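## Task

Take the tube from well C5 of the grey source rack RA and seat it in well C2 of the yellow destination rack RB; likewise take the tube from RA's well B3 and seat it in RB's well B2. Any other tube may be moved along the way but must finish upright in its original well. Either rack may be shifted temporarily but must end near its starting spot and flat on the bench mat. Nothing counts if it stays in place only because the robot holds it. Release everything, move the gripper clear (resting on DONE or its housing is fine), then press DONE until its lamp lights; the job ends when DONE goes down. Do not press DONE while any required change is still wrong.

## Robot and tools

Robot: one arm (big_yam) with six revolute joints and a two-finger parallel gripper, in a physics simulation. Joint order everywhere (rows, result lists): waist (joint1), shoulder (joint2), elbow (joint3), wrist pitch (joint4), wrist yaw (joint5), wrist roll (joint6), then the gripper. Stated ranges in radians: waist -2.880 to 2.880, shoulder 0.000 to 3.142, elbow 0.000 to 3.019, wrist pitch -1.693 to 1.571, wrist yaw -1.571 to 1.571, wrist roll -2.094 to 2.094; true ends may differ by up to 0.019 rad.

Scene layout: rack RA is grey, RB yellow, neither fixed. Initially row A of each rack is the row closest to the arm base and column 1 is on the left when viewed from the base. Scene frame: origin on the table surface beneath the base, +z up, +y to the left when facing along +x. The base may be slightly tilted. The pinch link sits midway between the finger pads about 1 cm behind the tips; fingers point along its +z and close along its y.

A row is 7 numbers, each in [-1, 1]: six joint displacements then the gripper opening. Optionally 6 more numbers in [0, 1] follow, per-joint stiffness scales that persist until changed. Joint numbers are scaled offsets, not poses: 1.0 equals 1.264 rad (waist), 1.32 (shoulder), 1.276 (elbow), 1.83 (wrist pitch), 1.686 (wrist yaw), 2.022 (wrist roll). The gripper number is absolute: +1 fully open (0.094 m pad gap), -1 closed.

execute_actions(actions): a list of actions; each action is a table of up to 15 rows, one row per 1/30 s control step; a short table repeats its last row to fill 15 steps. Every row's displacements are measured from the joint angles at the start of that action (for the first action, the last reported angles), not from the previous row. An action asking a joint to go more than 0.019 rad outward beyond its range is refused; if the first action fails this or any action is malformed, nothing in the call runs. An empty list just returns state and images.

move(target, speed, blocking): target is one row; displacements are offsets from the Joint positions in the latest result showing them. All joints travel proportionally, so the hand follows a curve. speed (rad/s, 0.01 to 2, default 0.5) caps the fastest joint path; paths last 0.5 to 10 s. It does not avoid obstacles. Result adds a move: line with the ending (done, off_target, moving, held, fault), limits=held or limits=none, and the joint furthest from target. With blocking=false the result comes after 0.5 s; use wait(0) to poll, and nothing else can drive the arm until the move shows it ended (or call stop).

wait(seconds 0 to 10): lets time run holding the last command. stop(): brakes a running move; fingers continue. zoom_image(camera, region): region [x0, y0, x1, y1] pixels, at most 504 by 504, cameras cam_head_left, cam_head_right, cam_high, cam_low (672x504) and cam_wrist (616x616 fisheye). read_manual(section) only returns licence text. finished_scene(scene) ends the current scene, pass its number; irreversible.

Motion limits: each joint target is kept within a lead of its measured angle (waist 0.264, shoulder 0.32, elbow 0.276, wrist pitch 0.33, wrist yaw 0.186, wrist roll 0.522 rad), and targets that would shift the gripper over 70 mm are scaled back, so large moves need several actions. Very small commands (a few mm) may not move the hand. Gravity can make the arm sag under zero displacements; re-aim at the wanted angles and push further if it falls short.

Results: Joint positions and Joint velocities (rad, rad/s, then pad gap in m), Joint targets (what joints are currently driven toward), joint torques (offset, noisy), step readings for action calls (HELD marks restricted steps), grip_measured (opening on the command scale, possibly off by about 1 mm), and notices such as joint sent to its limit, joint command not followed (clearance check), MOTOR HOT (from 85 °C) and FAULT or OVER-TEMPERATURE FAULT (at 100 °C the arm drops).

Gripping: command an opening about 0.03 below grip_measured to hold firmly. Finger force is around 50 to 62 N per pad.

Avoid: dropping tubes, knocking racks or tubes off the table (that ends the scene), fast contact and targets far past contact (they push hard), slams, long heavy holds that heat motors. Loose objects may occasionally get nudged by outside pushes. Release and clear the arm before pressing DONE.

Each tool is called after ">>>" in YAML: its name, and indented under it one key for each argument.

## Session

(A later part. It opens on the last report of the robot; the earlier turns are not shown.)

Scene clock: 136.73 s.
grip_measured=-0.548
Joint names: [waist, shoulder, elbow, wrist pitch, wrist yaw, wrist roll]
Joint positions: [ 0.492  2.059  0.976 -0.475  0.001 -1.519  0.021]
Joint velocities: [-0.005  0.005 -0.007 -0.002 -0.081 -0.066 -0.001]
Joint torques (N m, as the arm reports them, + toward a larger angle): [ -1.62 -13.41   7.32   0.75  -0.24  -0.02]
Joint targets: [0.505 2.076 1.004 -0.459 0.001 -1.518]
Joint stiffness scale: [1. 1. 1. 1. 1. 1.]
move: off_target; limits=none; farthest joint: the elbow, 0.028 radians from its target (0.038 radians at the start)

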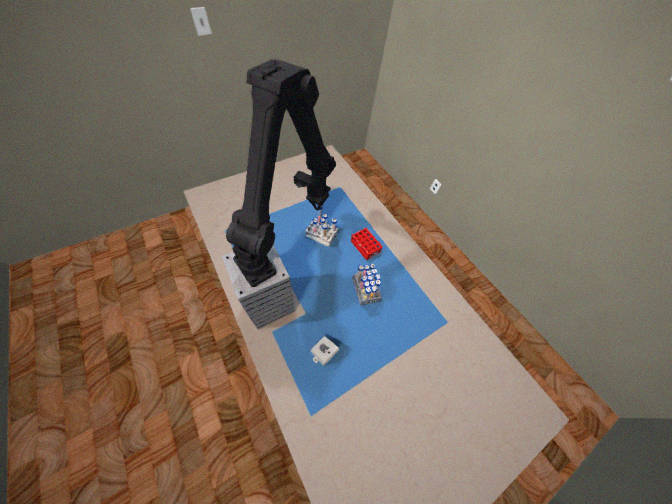

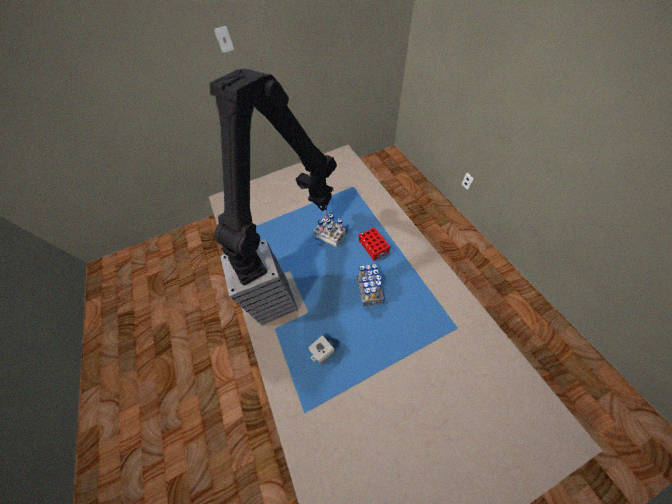

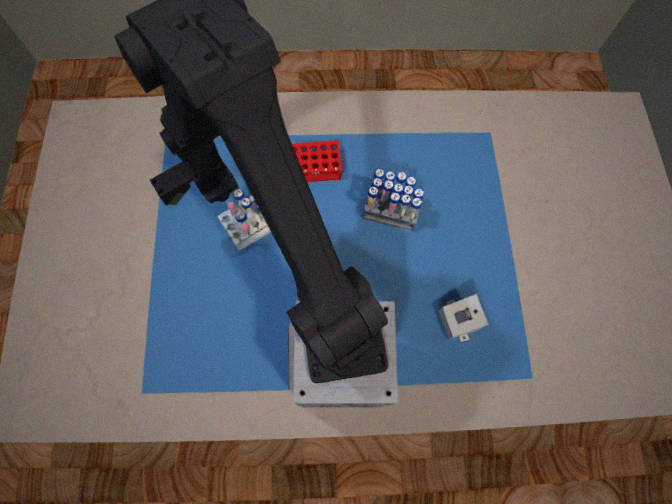

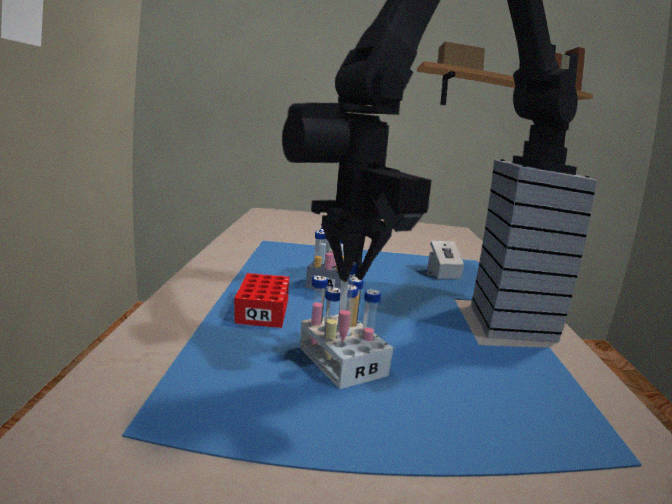

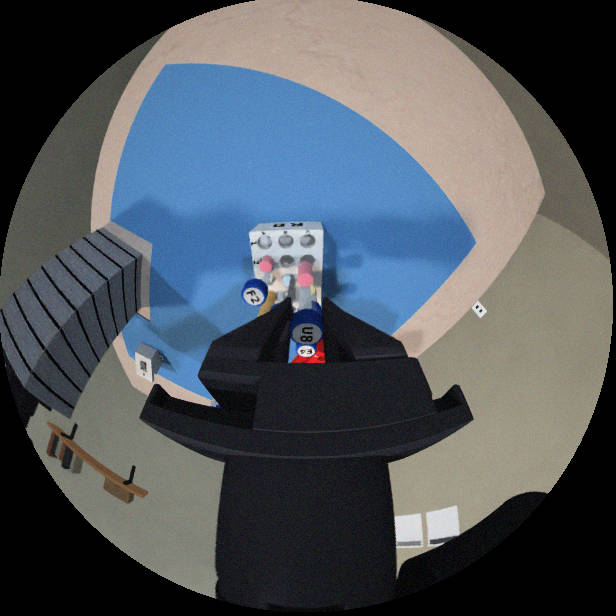

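>>> move:
  target: [0.018,0.065,0.035,0.035,0,0,-0.58]
  speed: 0.06

>>> move:
  target: [0.025,0.06,0.028,0.038,0,0,-0.57]
  speed: 0.06

>>> zoom_image:
  camera: "cam_low"
  region: [280,240,420,400]

Scene clock: 143.70 s.
grip_measured=-0.548
Joint names: [waist, shoulder, elbow, wrist pitch, wrist yaw, wrist roll]
Joint positions: [ 0.498  2.124  0.994 -0.427  0.003 -1.519  0.021]
Joint velocities: [-0.005  0.005  0.002 -0.012  0.037  0.037 -0.001]
Joint torques (N m, as the arm reports them, + toward a larger angle): [ -0.92 -13.16   6.74   1.02  -0.28  -0.01]
Joint targets: [0.515 2.145 1.021 -0.411 0.001 -1.519]
Joint stiffness scale: [1. 1. 1. 1. 1. 1.]
move: off_target; limits=none; farthest joint: the elbow, 0.027 radians from its target (0.045 radians at the start)

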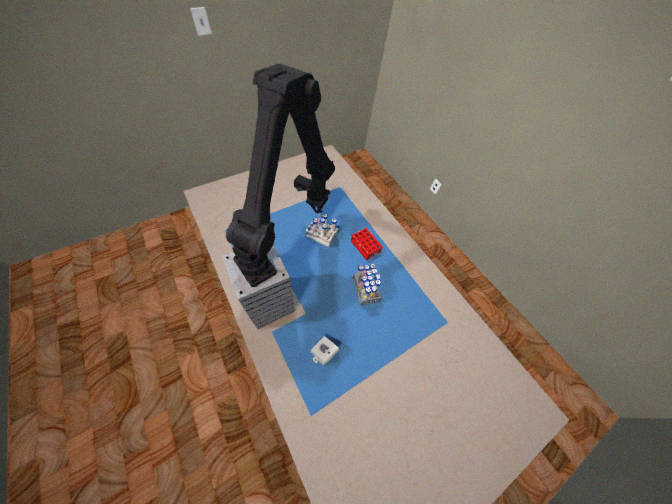

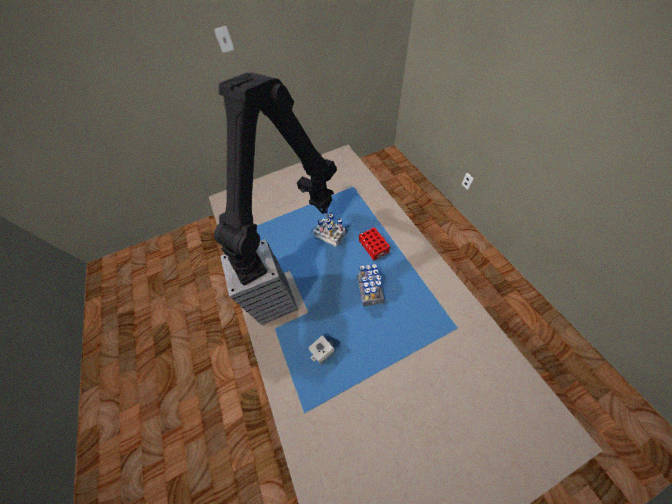

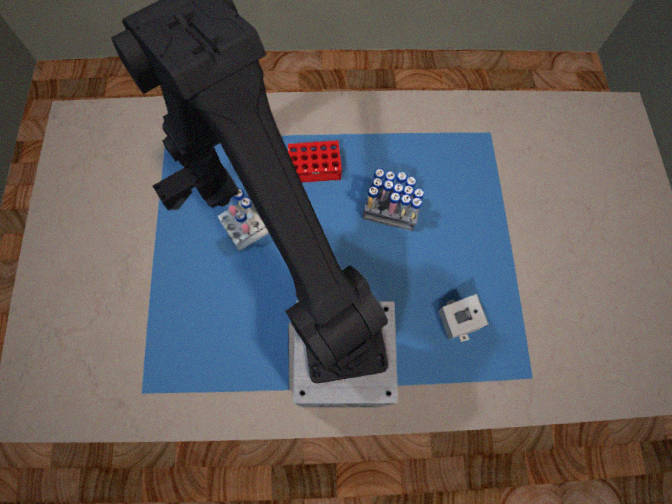

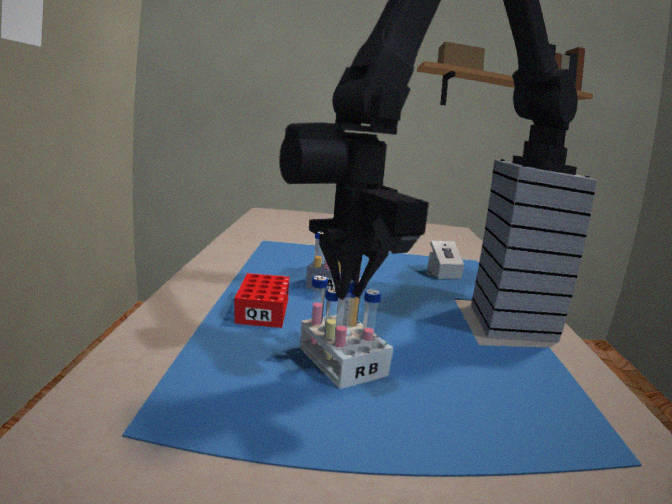

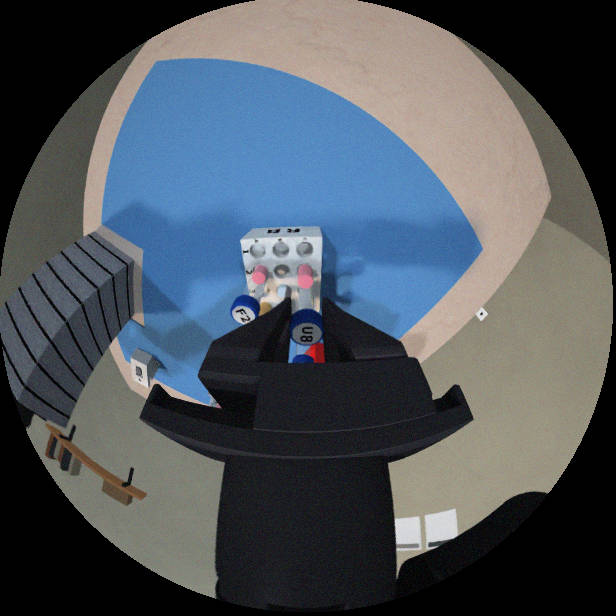

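Scene clock: 145.30 s.
grip_measured=-0.548
Joint names: [waist, shoulder, elbow, wrist pitch, wrist yaw, wrist roll]
Joint positions: [ 0.51   2.183  1.004 -0.375  0.008 -1.519  0.021]
Joint velocities: [-0.005  0.005 -0.012  0.007 -0.037  0.022  0.001]
Joint torques (N m, as the arm reports them, + toward a larger angle): [ -0.49 -13.9    6.14   1.07  -0.44   0.01]
Joint targets: [0.529 2.203 1.030 -0.358 0.003 -1.519]
Joint stiffness scale: [1. 1. 1. 1. 1. 1.]
move: off_target; limits=none; farthest joint: the elbow, 0.026 radians from its target (0.036 radians at the start)

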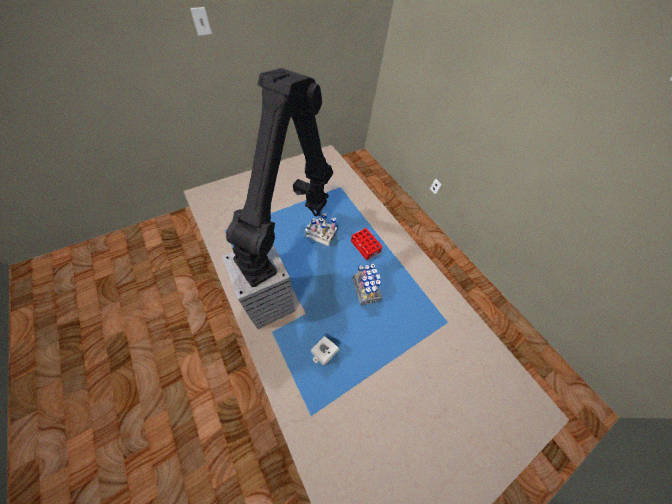

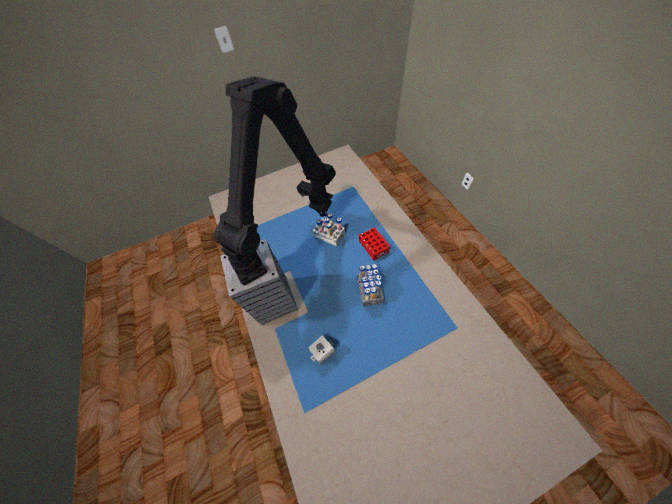

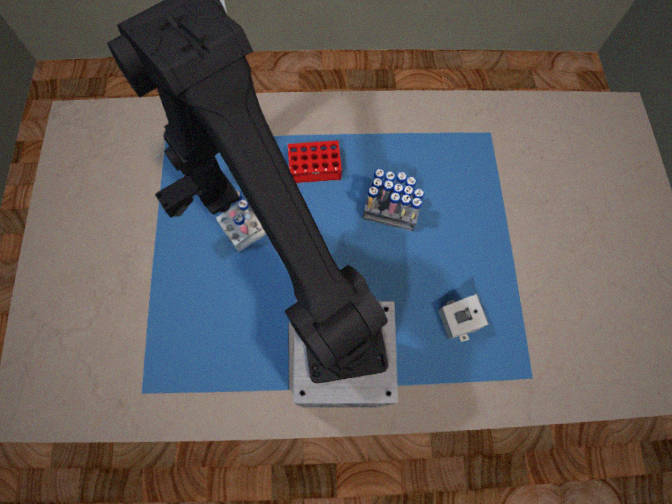

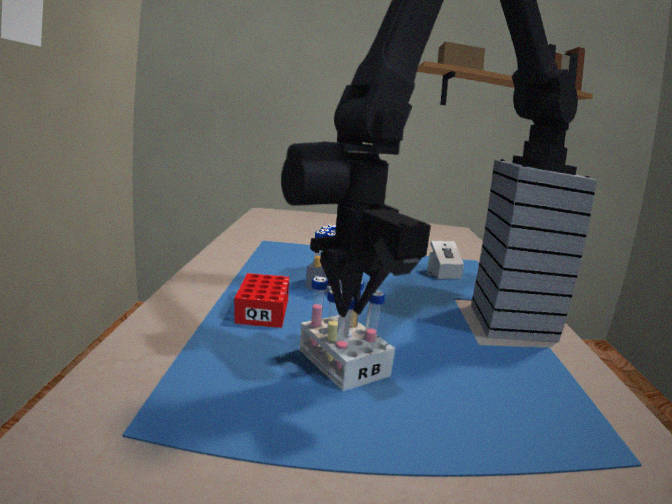

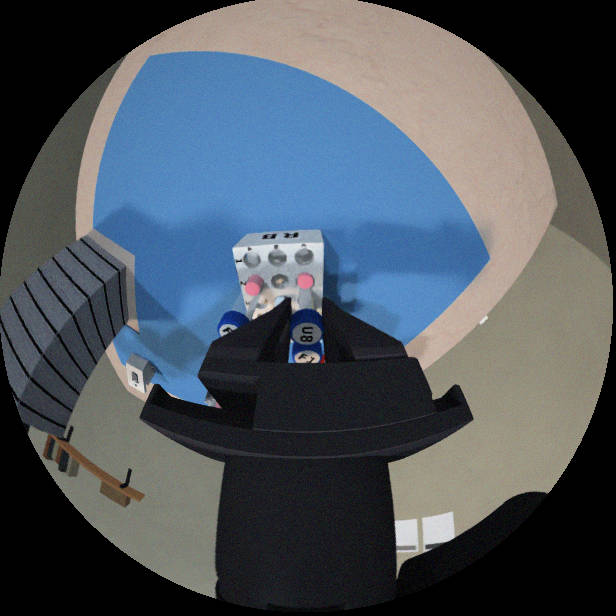

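Region (280, 240, 420, 400) of cam_low's 672x504 image, scaled by 3.150, with more detail than that image has; it fills the left 441 columns of this view, and the rest is white.

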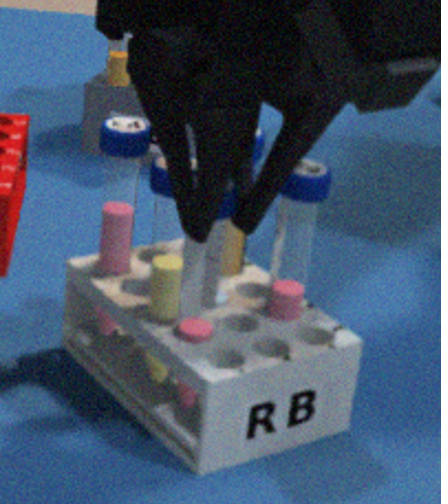

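>>> move:
  target: [0,0,0.005,0,0,0,-0.4]

>>> move:
  target: [0,-0.13,0.005,-0.1,0,0.3,-0.38]
  speed: 0.5

>>> move:
  target: [-0.77,0.02,-0.13,0.11,0,0.86,-0.38]
  speed: 1.2

Scene clock: 156.13 s.
grip_measured=-0.401
Joint names: [waist, shoulder, elbow, wrist pitch, wrist yaw, wrist roll]
Joint positions: [ 0.51   2.183  1.004 -0.375  0.008 -1.519  0.028]
Joint velocities: [-0.015 -0.024  0.002  0.007  0.051 -0.051  0.   ]
Joint torques (N m, as the arm reports them, + toward a larger angle): [ -2.   -15.47   4.59   0.38  -0.21  -0.01]
Joint targets: [0.510 2.183 1.010 -0.375 0.008 -1.519]
Joint stiffness scale: [1. 1. 1. 1. 1. 1.]
move: done; limits=none; farthest joint: the elbow, 0.007 radians from its target (0.007 radians at the start)

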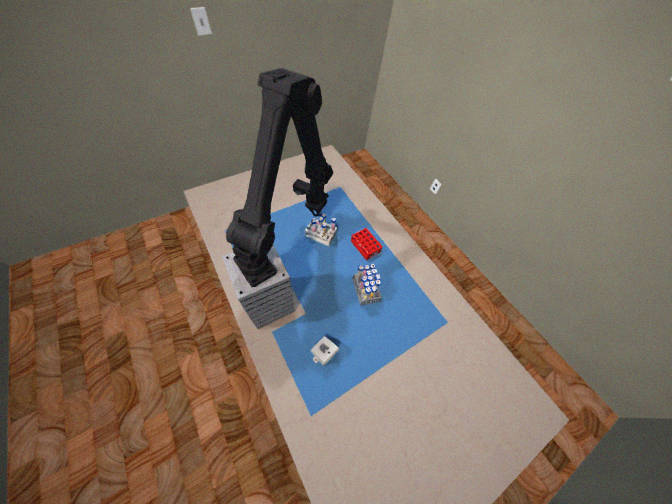

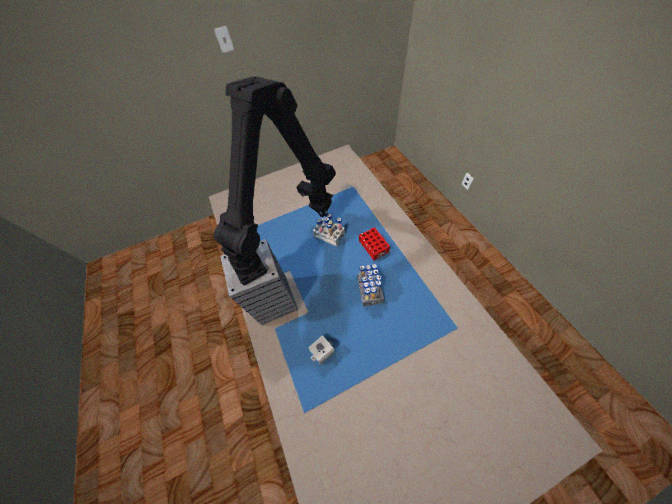

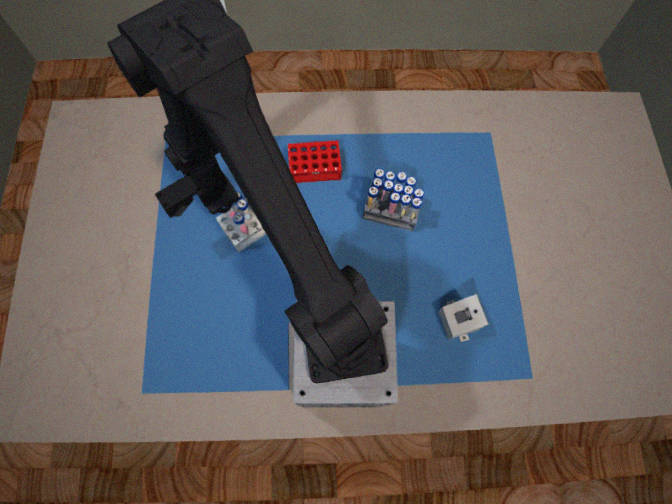

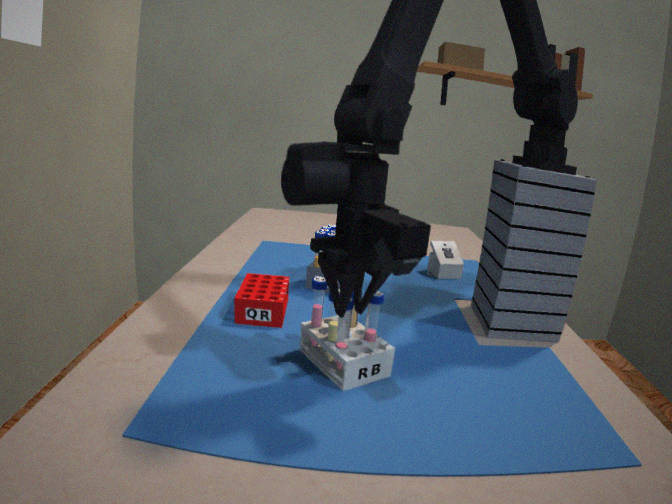

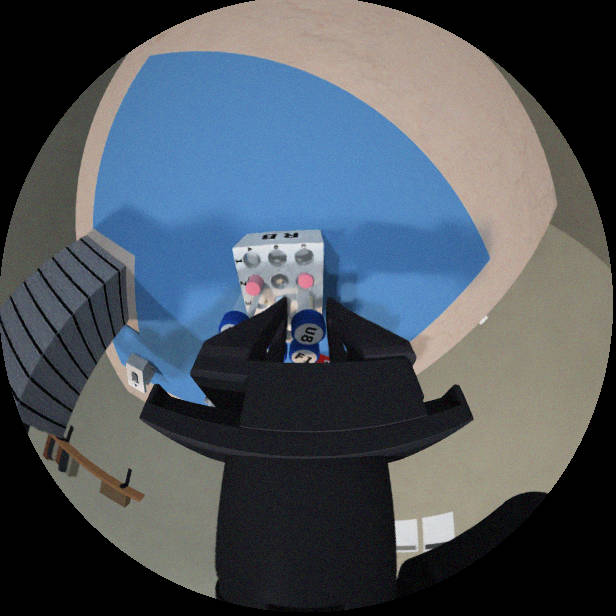

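Scene clock: 158.13 s.
grip_measured=-0.381
Joint names: [waist, shoulder, elbow, wrist pitch, wrist yaw, wrist roll]
Joint positions: [ 0.51   2.023  1.004 -0.544  0.008 -0.925  0.029]
Joint velocities: [-0.005  0.024  0.007 -0.007  0.007  0.051  0.001]
Joint torques (N m, as the arm reports them, + toward a larger angle): [ -2.13 -15.85   5.98  -0.05  -0.19   0.09]
Joint targets: [0.510 2.012 1.010 -0.558 0.008 -0.912]
Joint stiffness scale: [1. 1. 1. 1. 1. 1.]
move: done; limits=none; farthest joint: the wrist pitch, 0.014 radians from its target (0.183 radians at the start)

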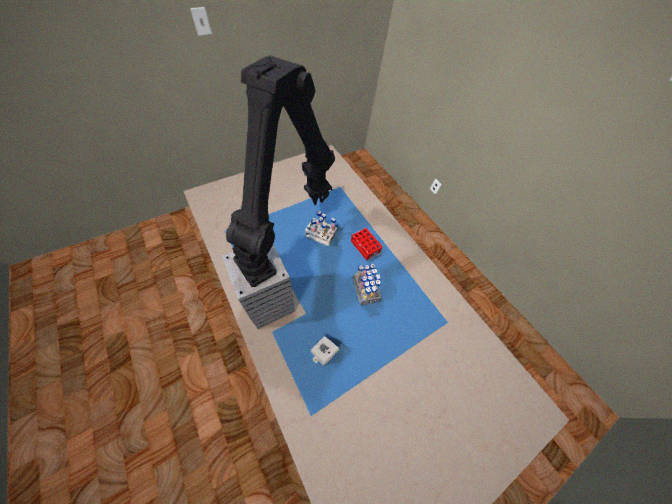

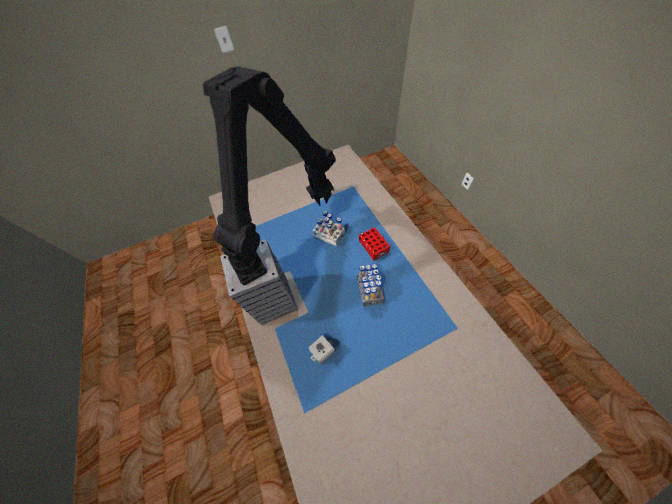

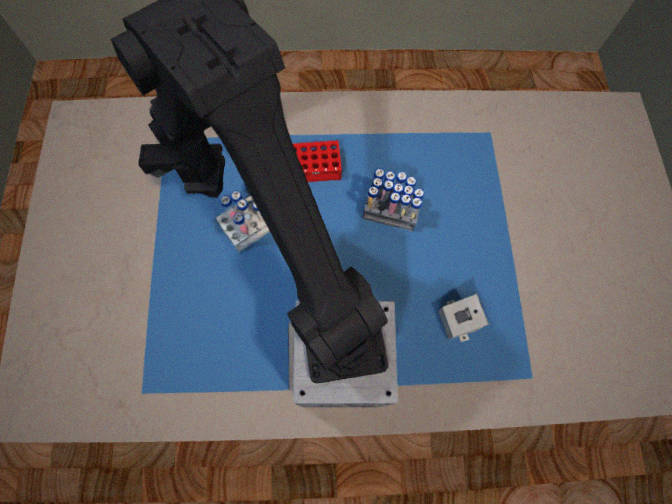

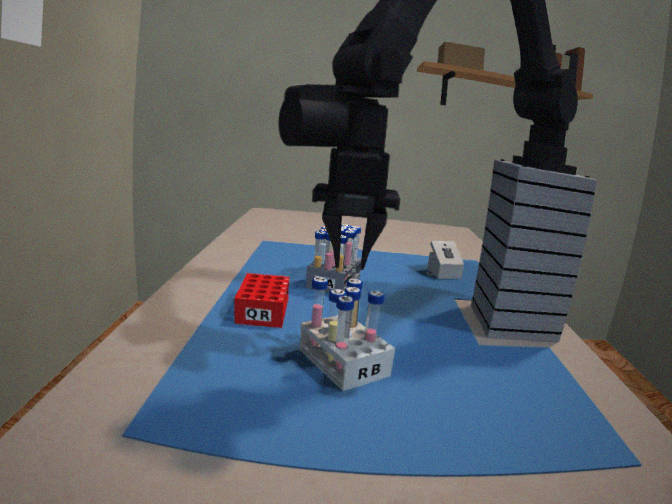

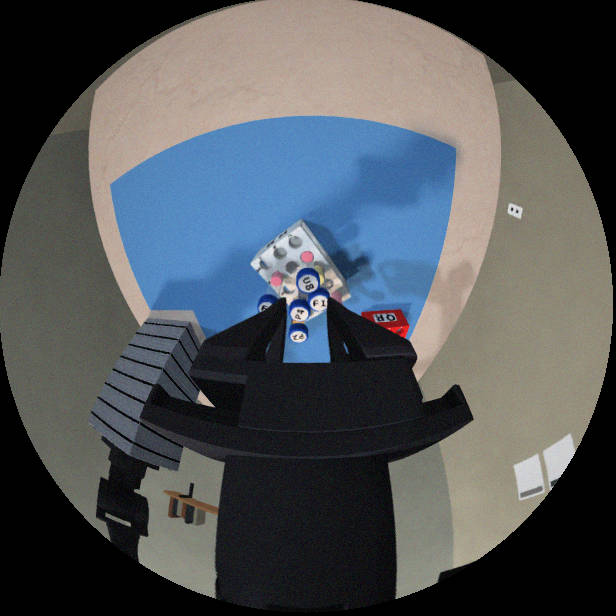

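Scene clock: 160.57 s.
grip_measured=-0.381
Joint names: [waist, shoulder, elbow, wrist pitch, wrist yaw, wrist roll]
Joint positions: [-0.467  2.031  0.841 -0.359  0.008  0.802  0.029]
Joint velocities: [-0.005 -0.015 -0.007 -0.002 -0.066 -0.066 -0.   ]
Joint torques (N m, as the arm reports them, + toward a larger angle): [ -2.03 -11.96   3.79   1.    -0.02   0.14]
Joint targets: [-0.463 2.050 0.838 -0.343 0.008 0.814]
Joint stiffness scale: [1. 1. 1. 1. 1. 1.]
move: done; limits=none; farthest joint: the shoulder, 0.018 radians from its target (0.026 radians at the start)

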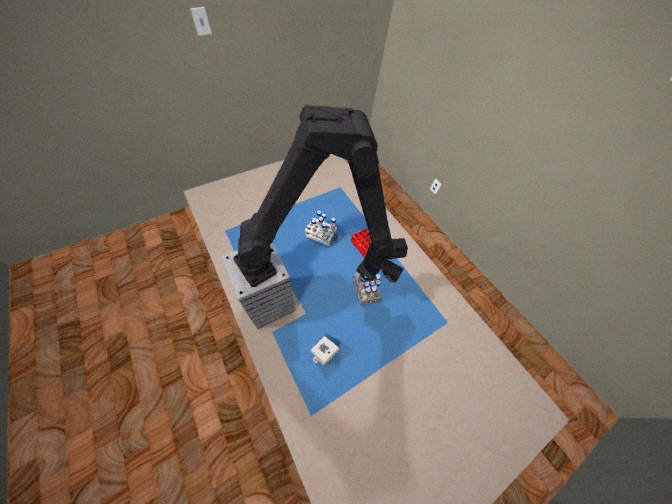

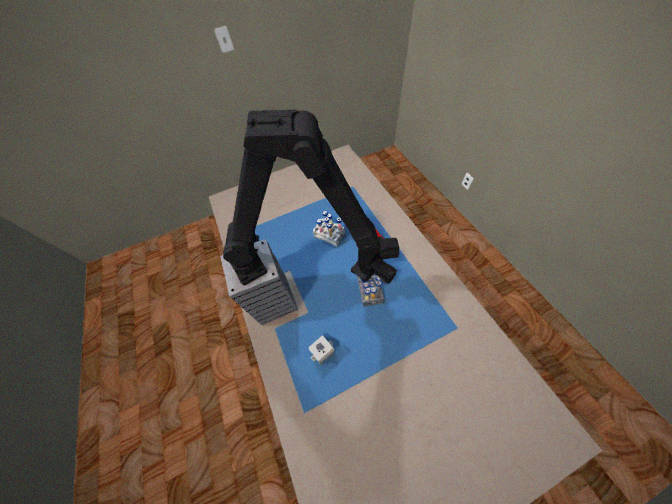

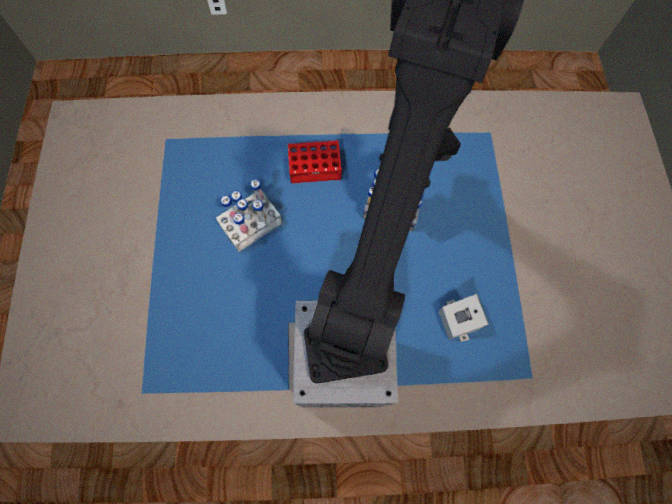

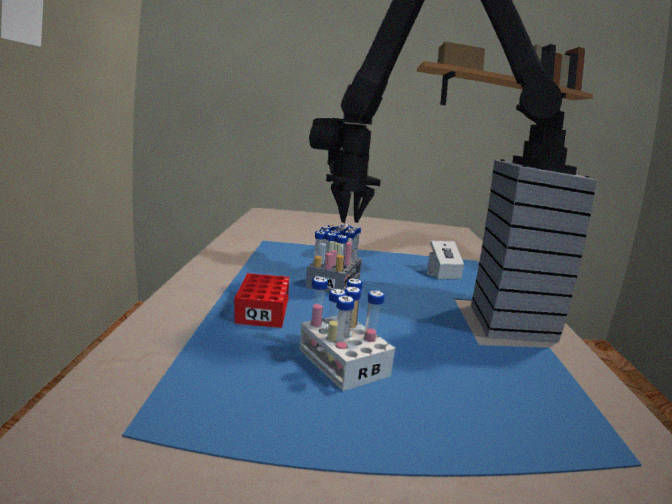

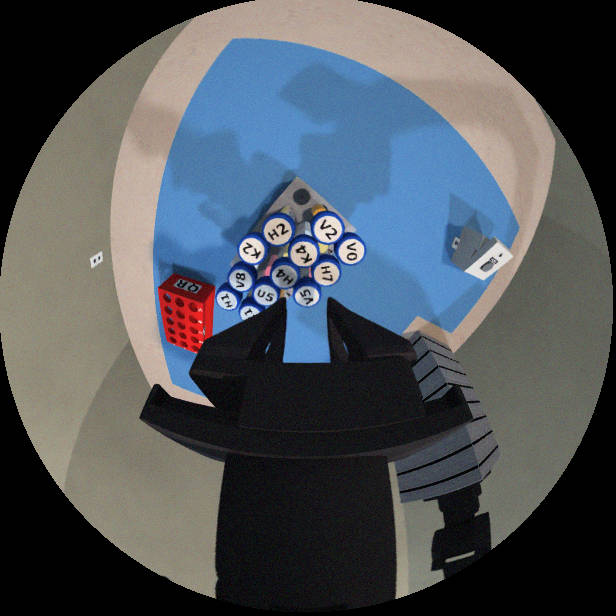

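>>> execute_actions:
  actions: []

Scene clock: 185.07 s.
grip_measured=-0.381
Joint names: [waist, shoulder, elbow, wrist pitch, wrist yaw, wrist roll]
Joint positions: [-0.467  2.031  0.841 -0.359  0.008  0.803  0.029]
Joint velocities: [ 0.005  0.015 -0.007  0.002 -0.022  0.095  0.001]
Joint torques (N m, as the arm reports them, + toward a larger angle): [ -2.23 -12.19   3.54   0.97  -0.05   0.09]
Joint targets: [-0.463 2.050 0.838 -0.343 0.008 0.814]
Joint stiffness scale: [1. 1. 1. 1. 1. 1.]

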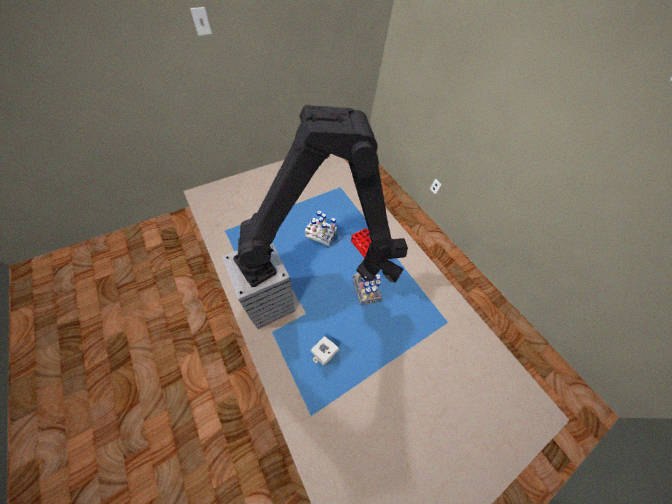

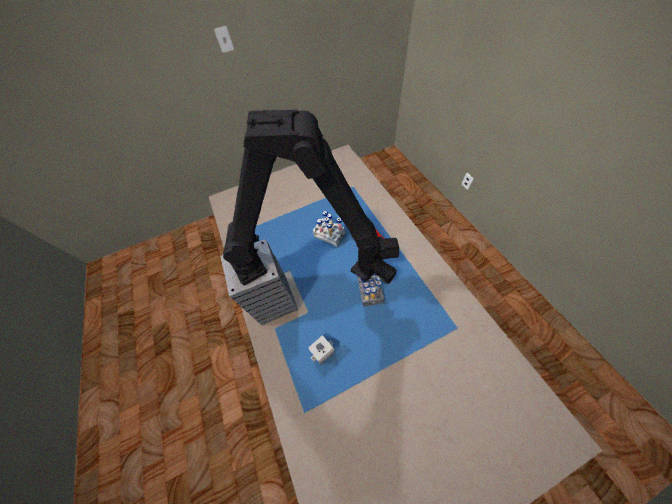

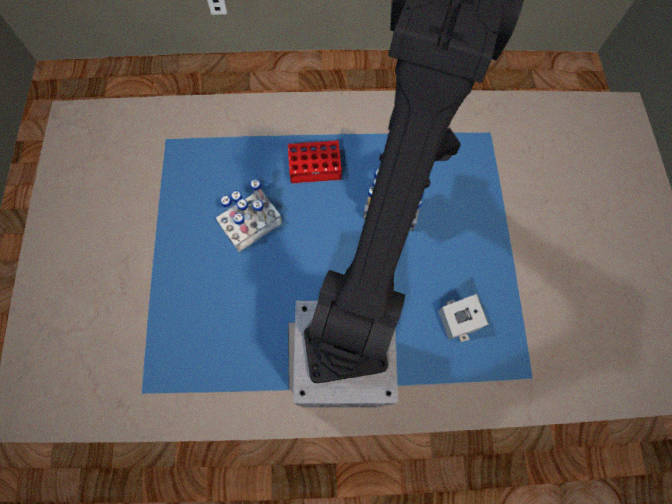

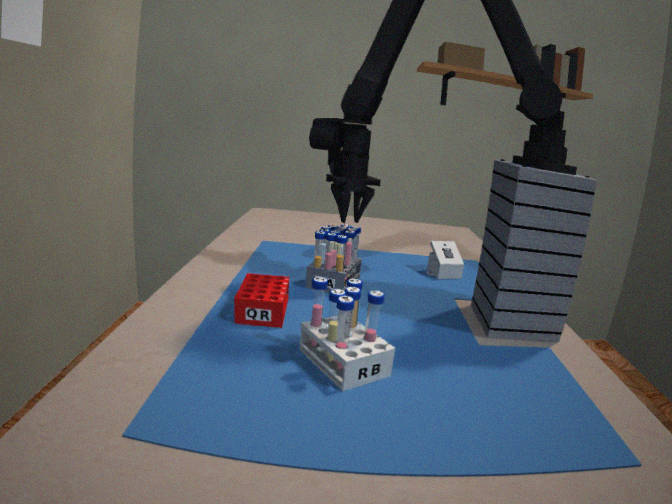

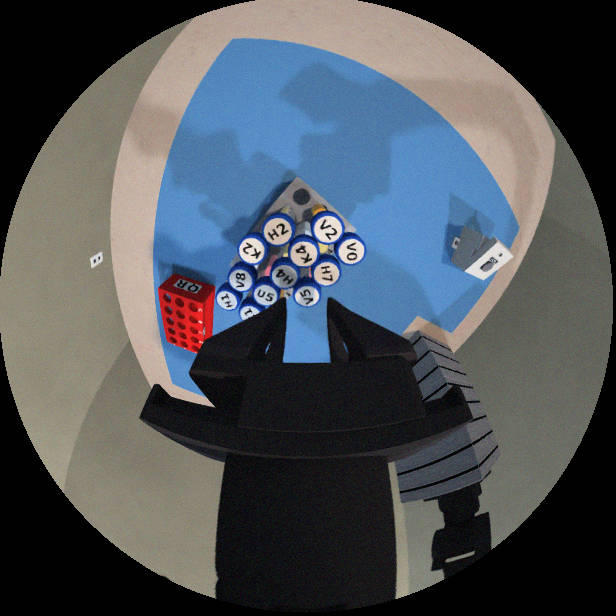

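>>> move:
  target: [0.003,0.085,0.03,0.052,0,0.005,-0.38]
  speed: 0.15

>>> zoom_image:
  camera: "cam_wrist"
  region: [200,160,420,380]

Scene clock: 194.80 s.
grip_measured=-0.381
Joint names: [waist, shoulder, elbow, wrist pitch, wrist yaw, wrist roll]
Joint positions: [-0.467  2.09   0.855 -0.299  0.006  0.803  0.029]
Joint velocities: [-0.005 -0.015 -0.002 -0.002 -0.022  0.051 -0.001]
Joint torques (N m, as the arm reports them, + toward a larger angle): [-1.53 -9.52  5.55  1.76 -0.02  0.08]
Joint targets: [-0.463 2.144 0.879 -0.264 0.008 0.813]
Joint stiffness scale: [1. 1. 1. 1. 1. 1.]
move: off_target; limits=none; farthest joint: the shoulder, 0.053 radians from its target (0.112 radians at the start)

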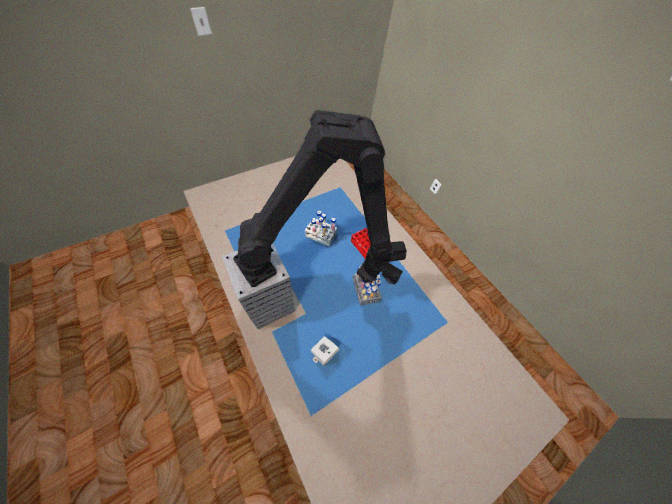

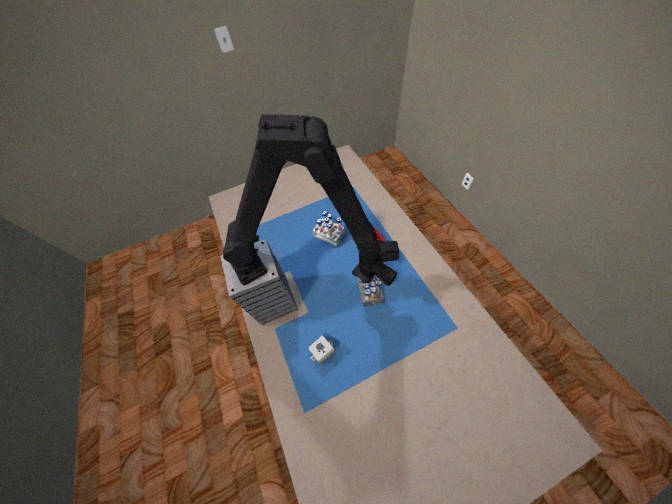

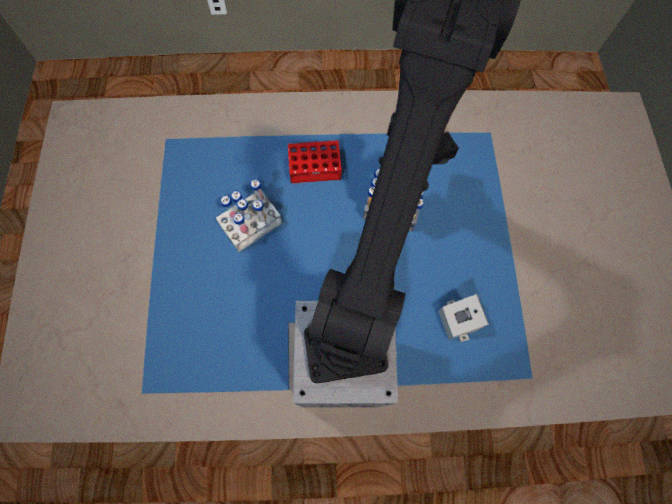

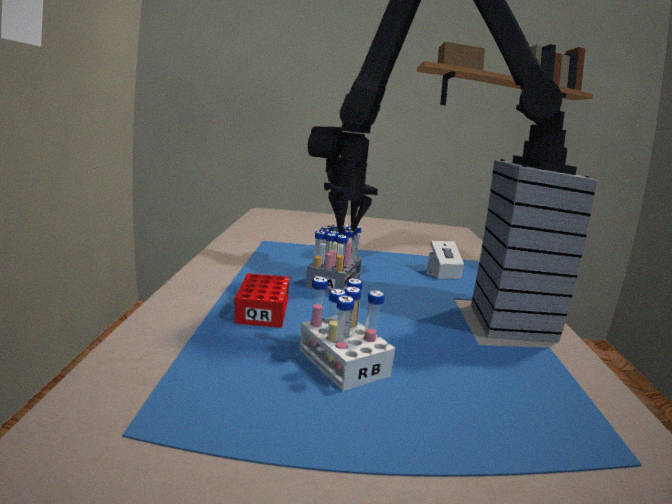

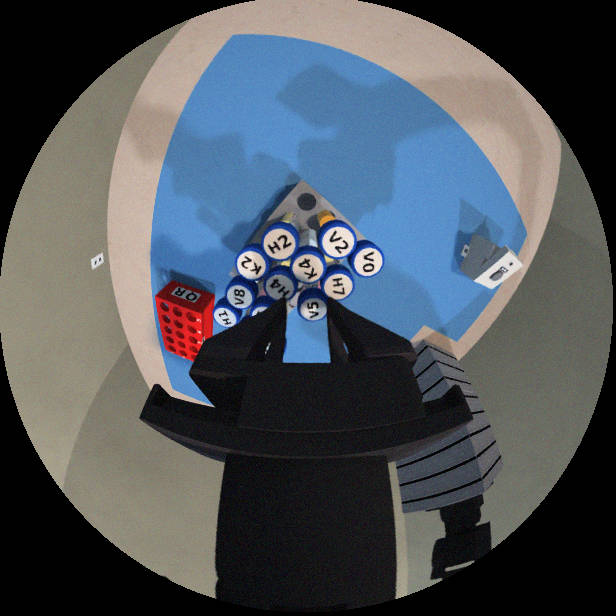

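Region (200, 160, 420, 380) of cam_wrist's 616x616 image, scaled by 2.291, with more detail than that image has.

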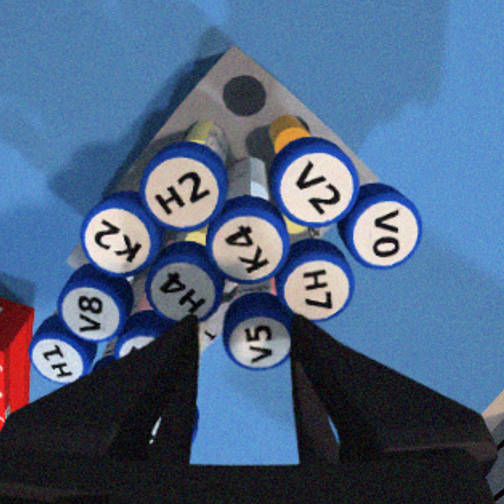

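>>> move:
  target: [-0.01,-0.025,-0.022,-0.012,0,0.005,-0.38]
  speed: 0.1

Scene clock: 201.27 s.
grip_measured=-0.381
Joint names: [waist, shoulder, elbow, wrist pitch, wrist yaw, wrist roll]
Joint positions: [-0.467  2.073  0.83  -0.306  0.006  0.803  0.029]
Joint velocities: [-0.015 -0.005  0.002 -0.007 -0.022 -0.037 -0.   ]
Joint torques (N m, as the arm reports them, + toward a larger angle): [ -3.27 -15.07   3.06   0.06  -0.06   0.1 ]
Joint targets: [-0.480 2.057 0.827 -0.320 0.007 0.813]
Joint stiffness scale: [1. 1. 1. 1. 1. 1.]
move: done; limits=none; farthest joint: the shoulder, 0.016 radians from its target (0.033 radians at the start)

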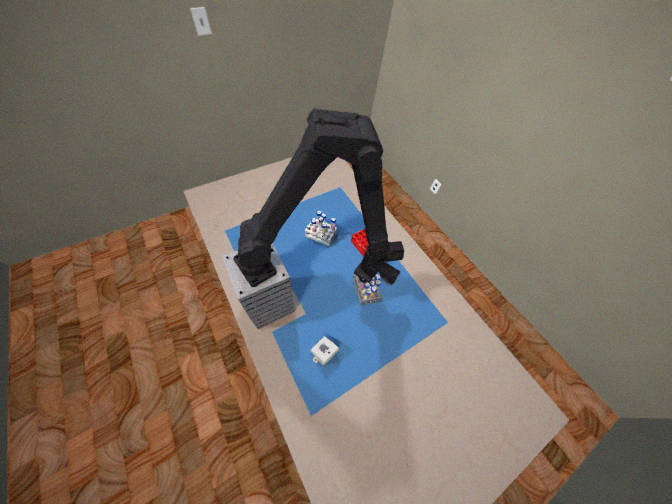

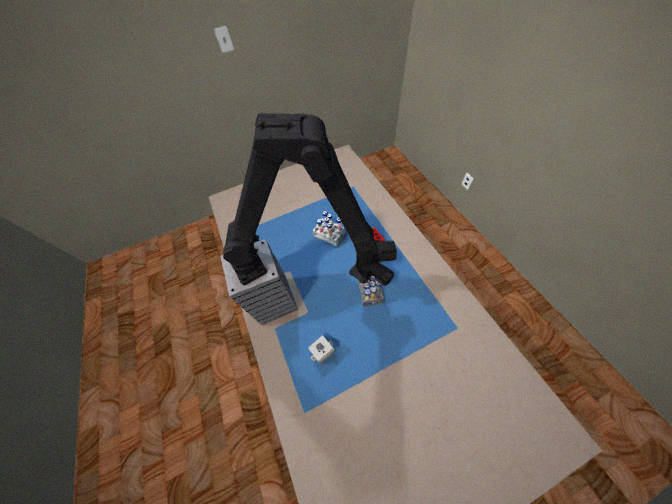

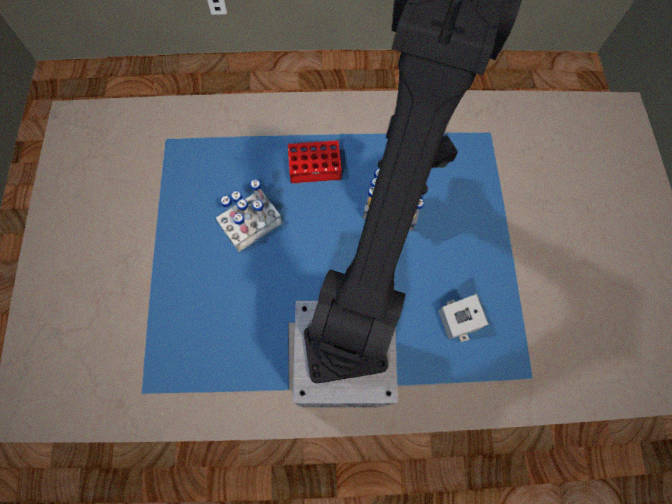

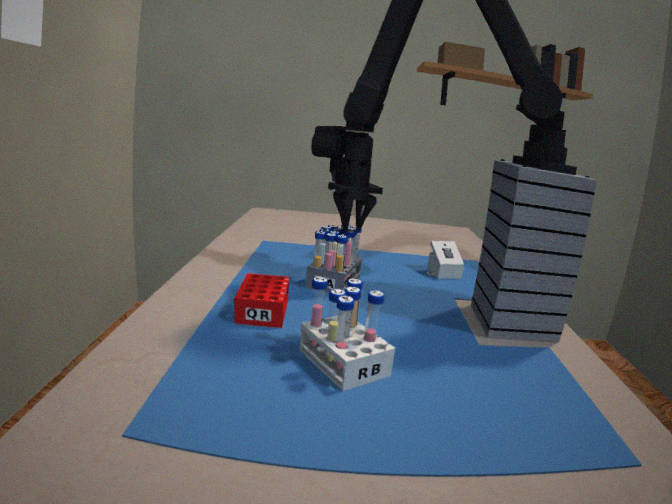

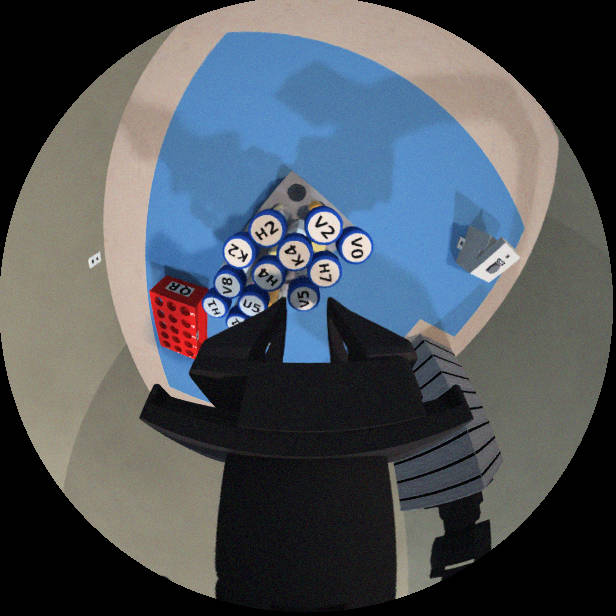

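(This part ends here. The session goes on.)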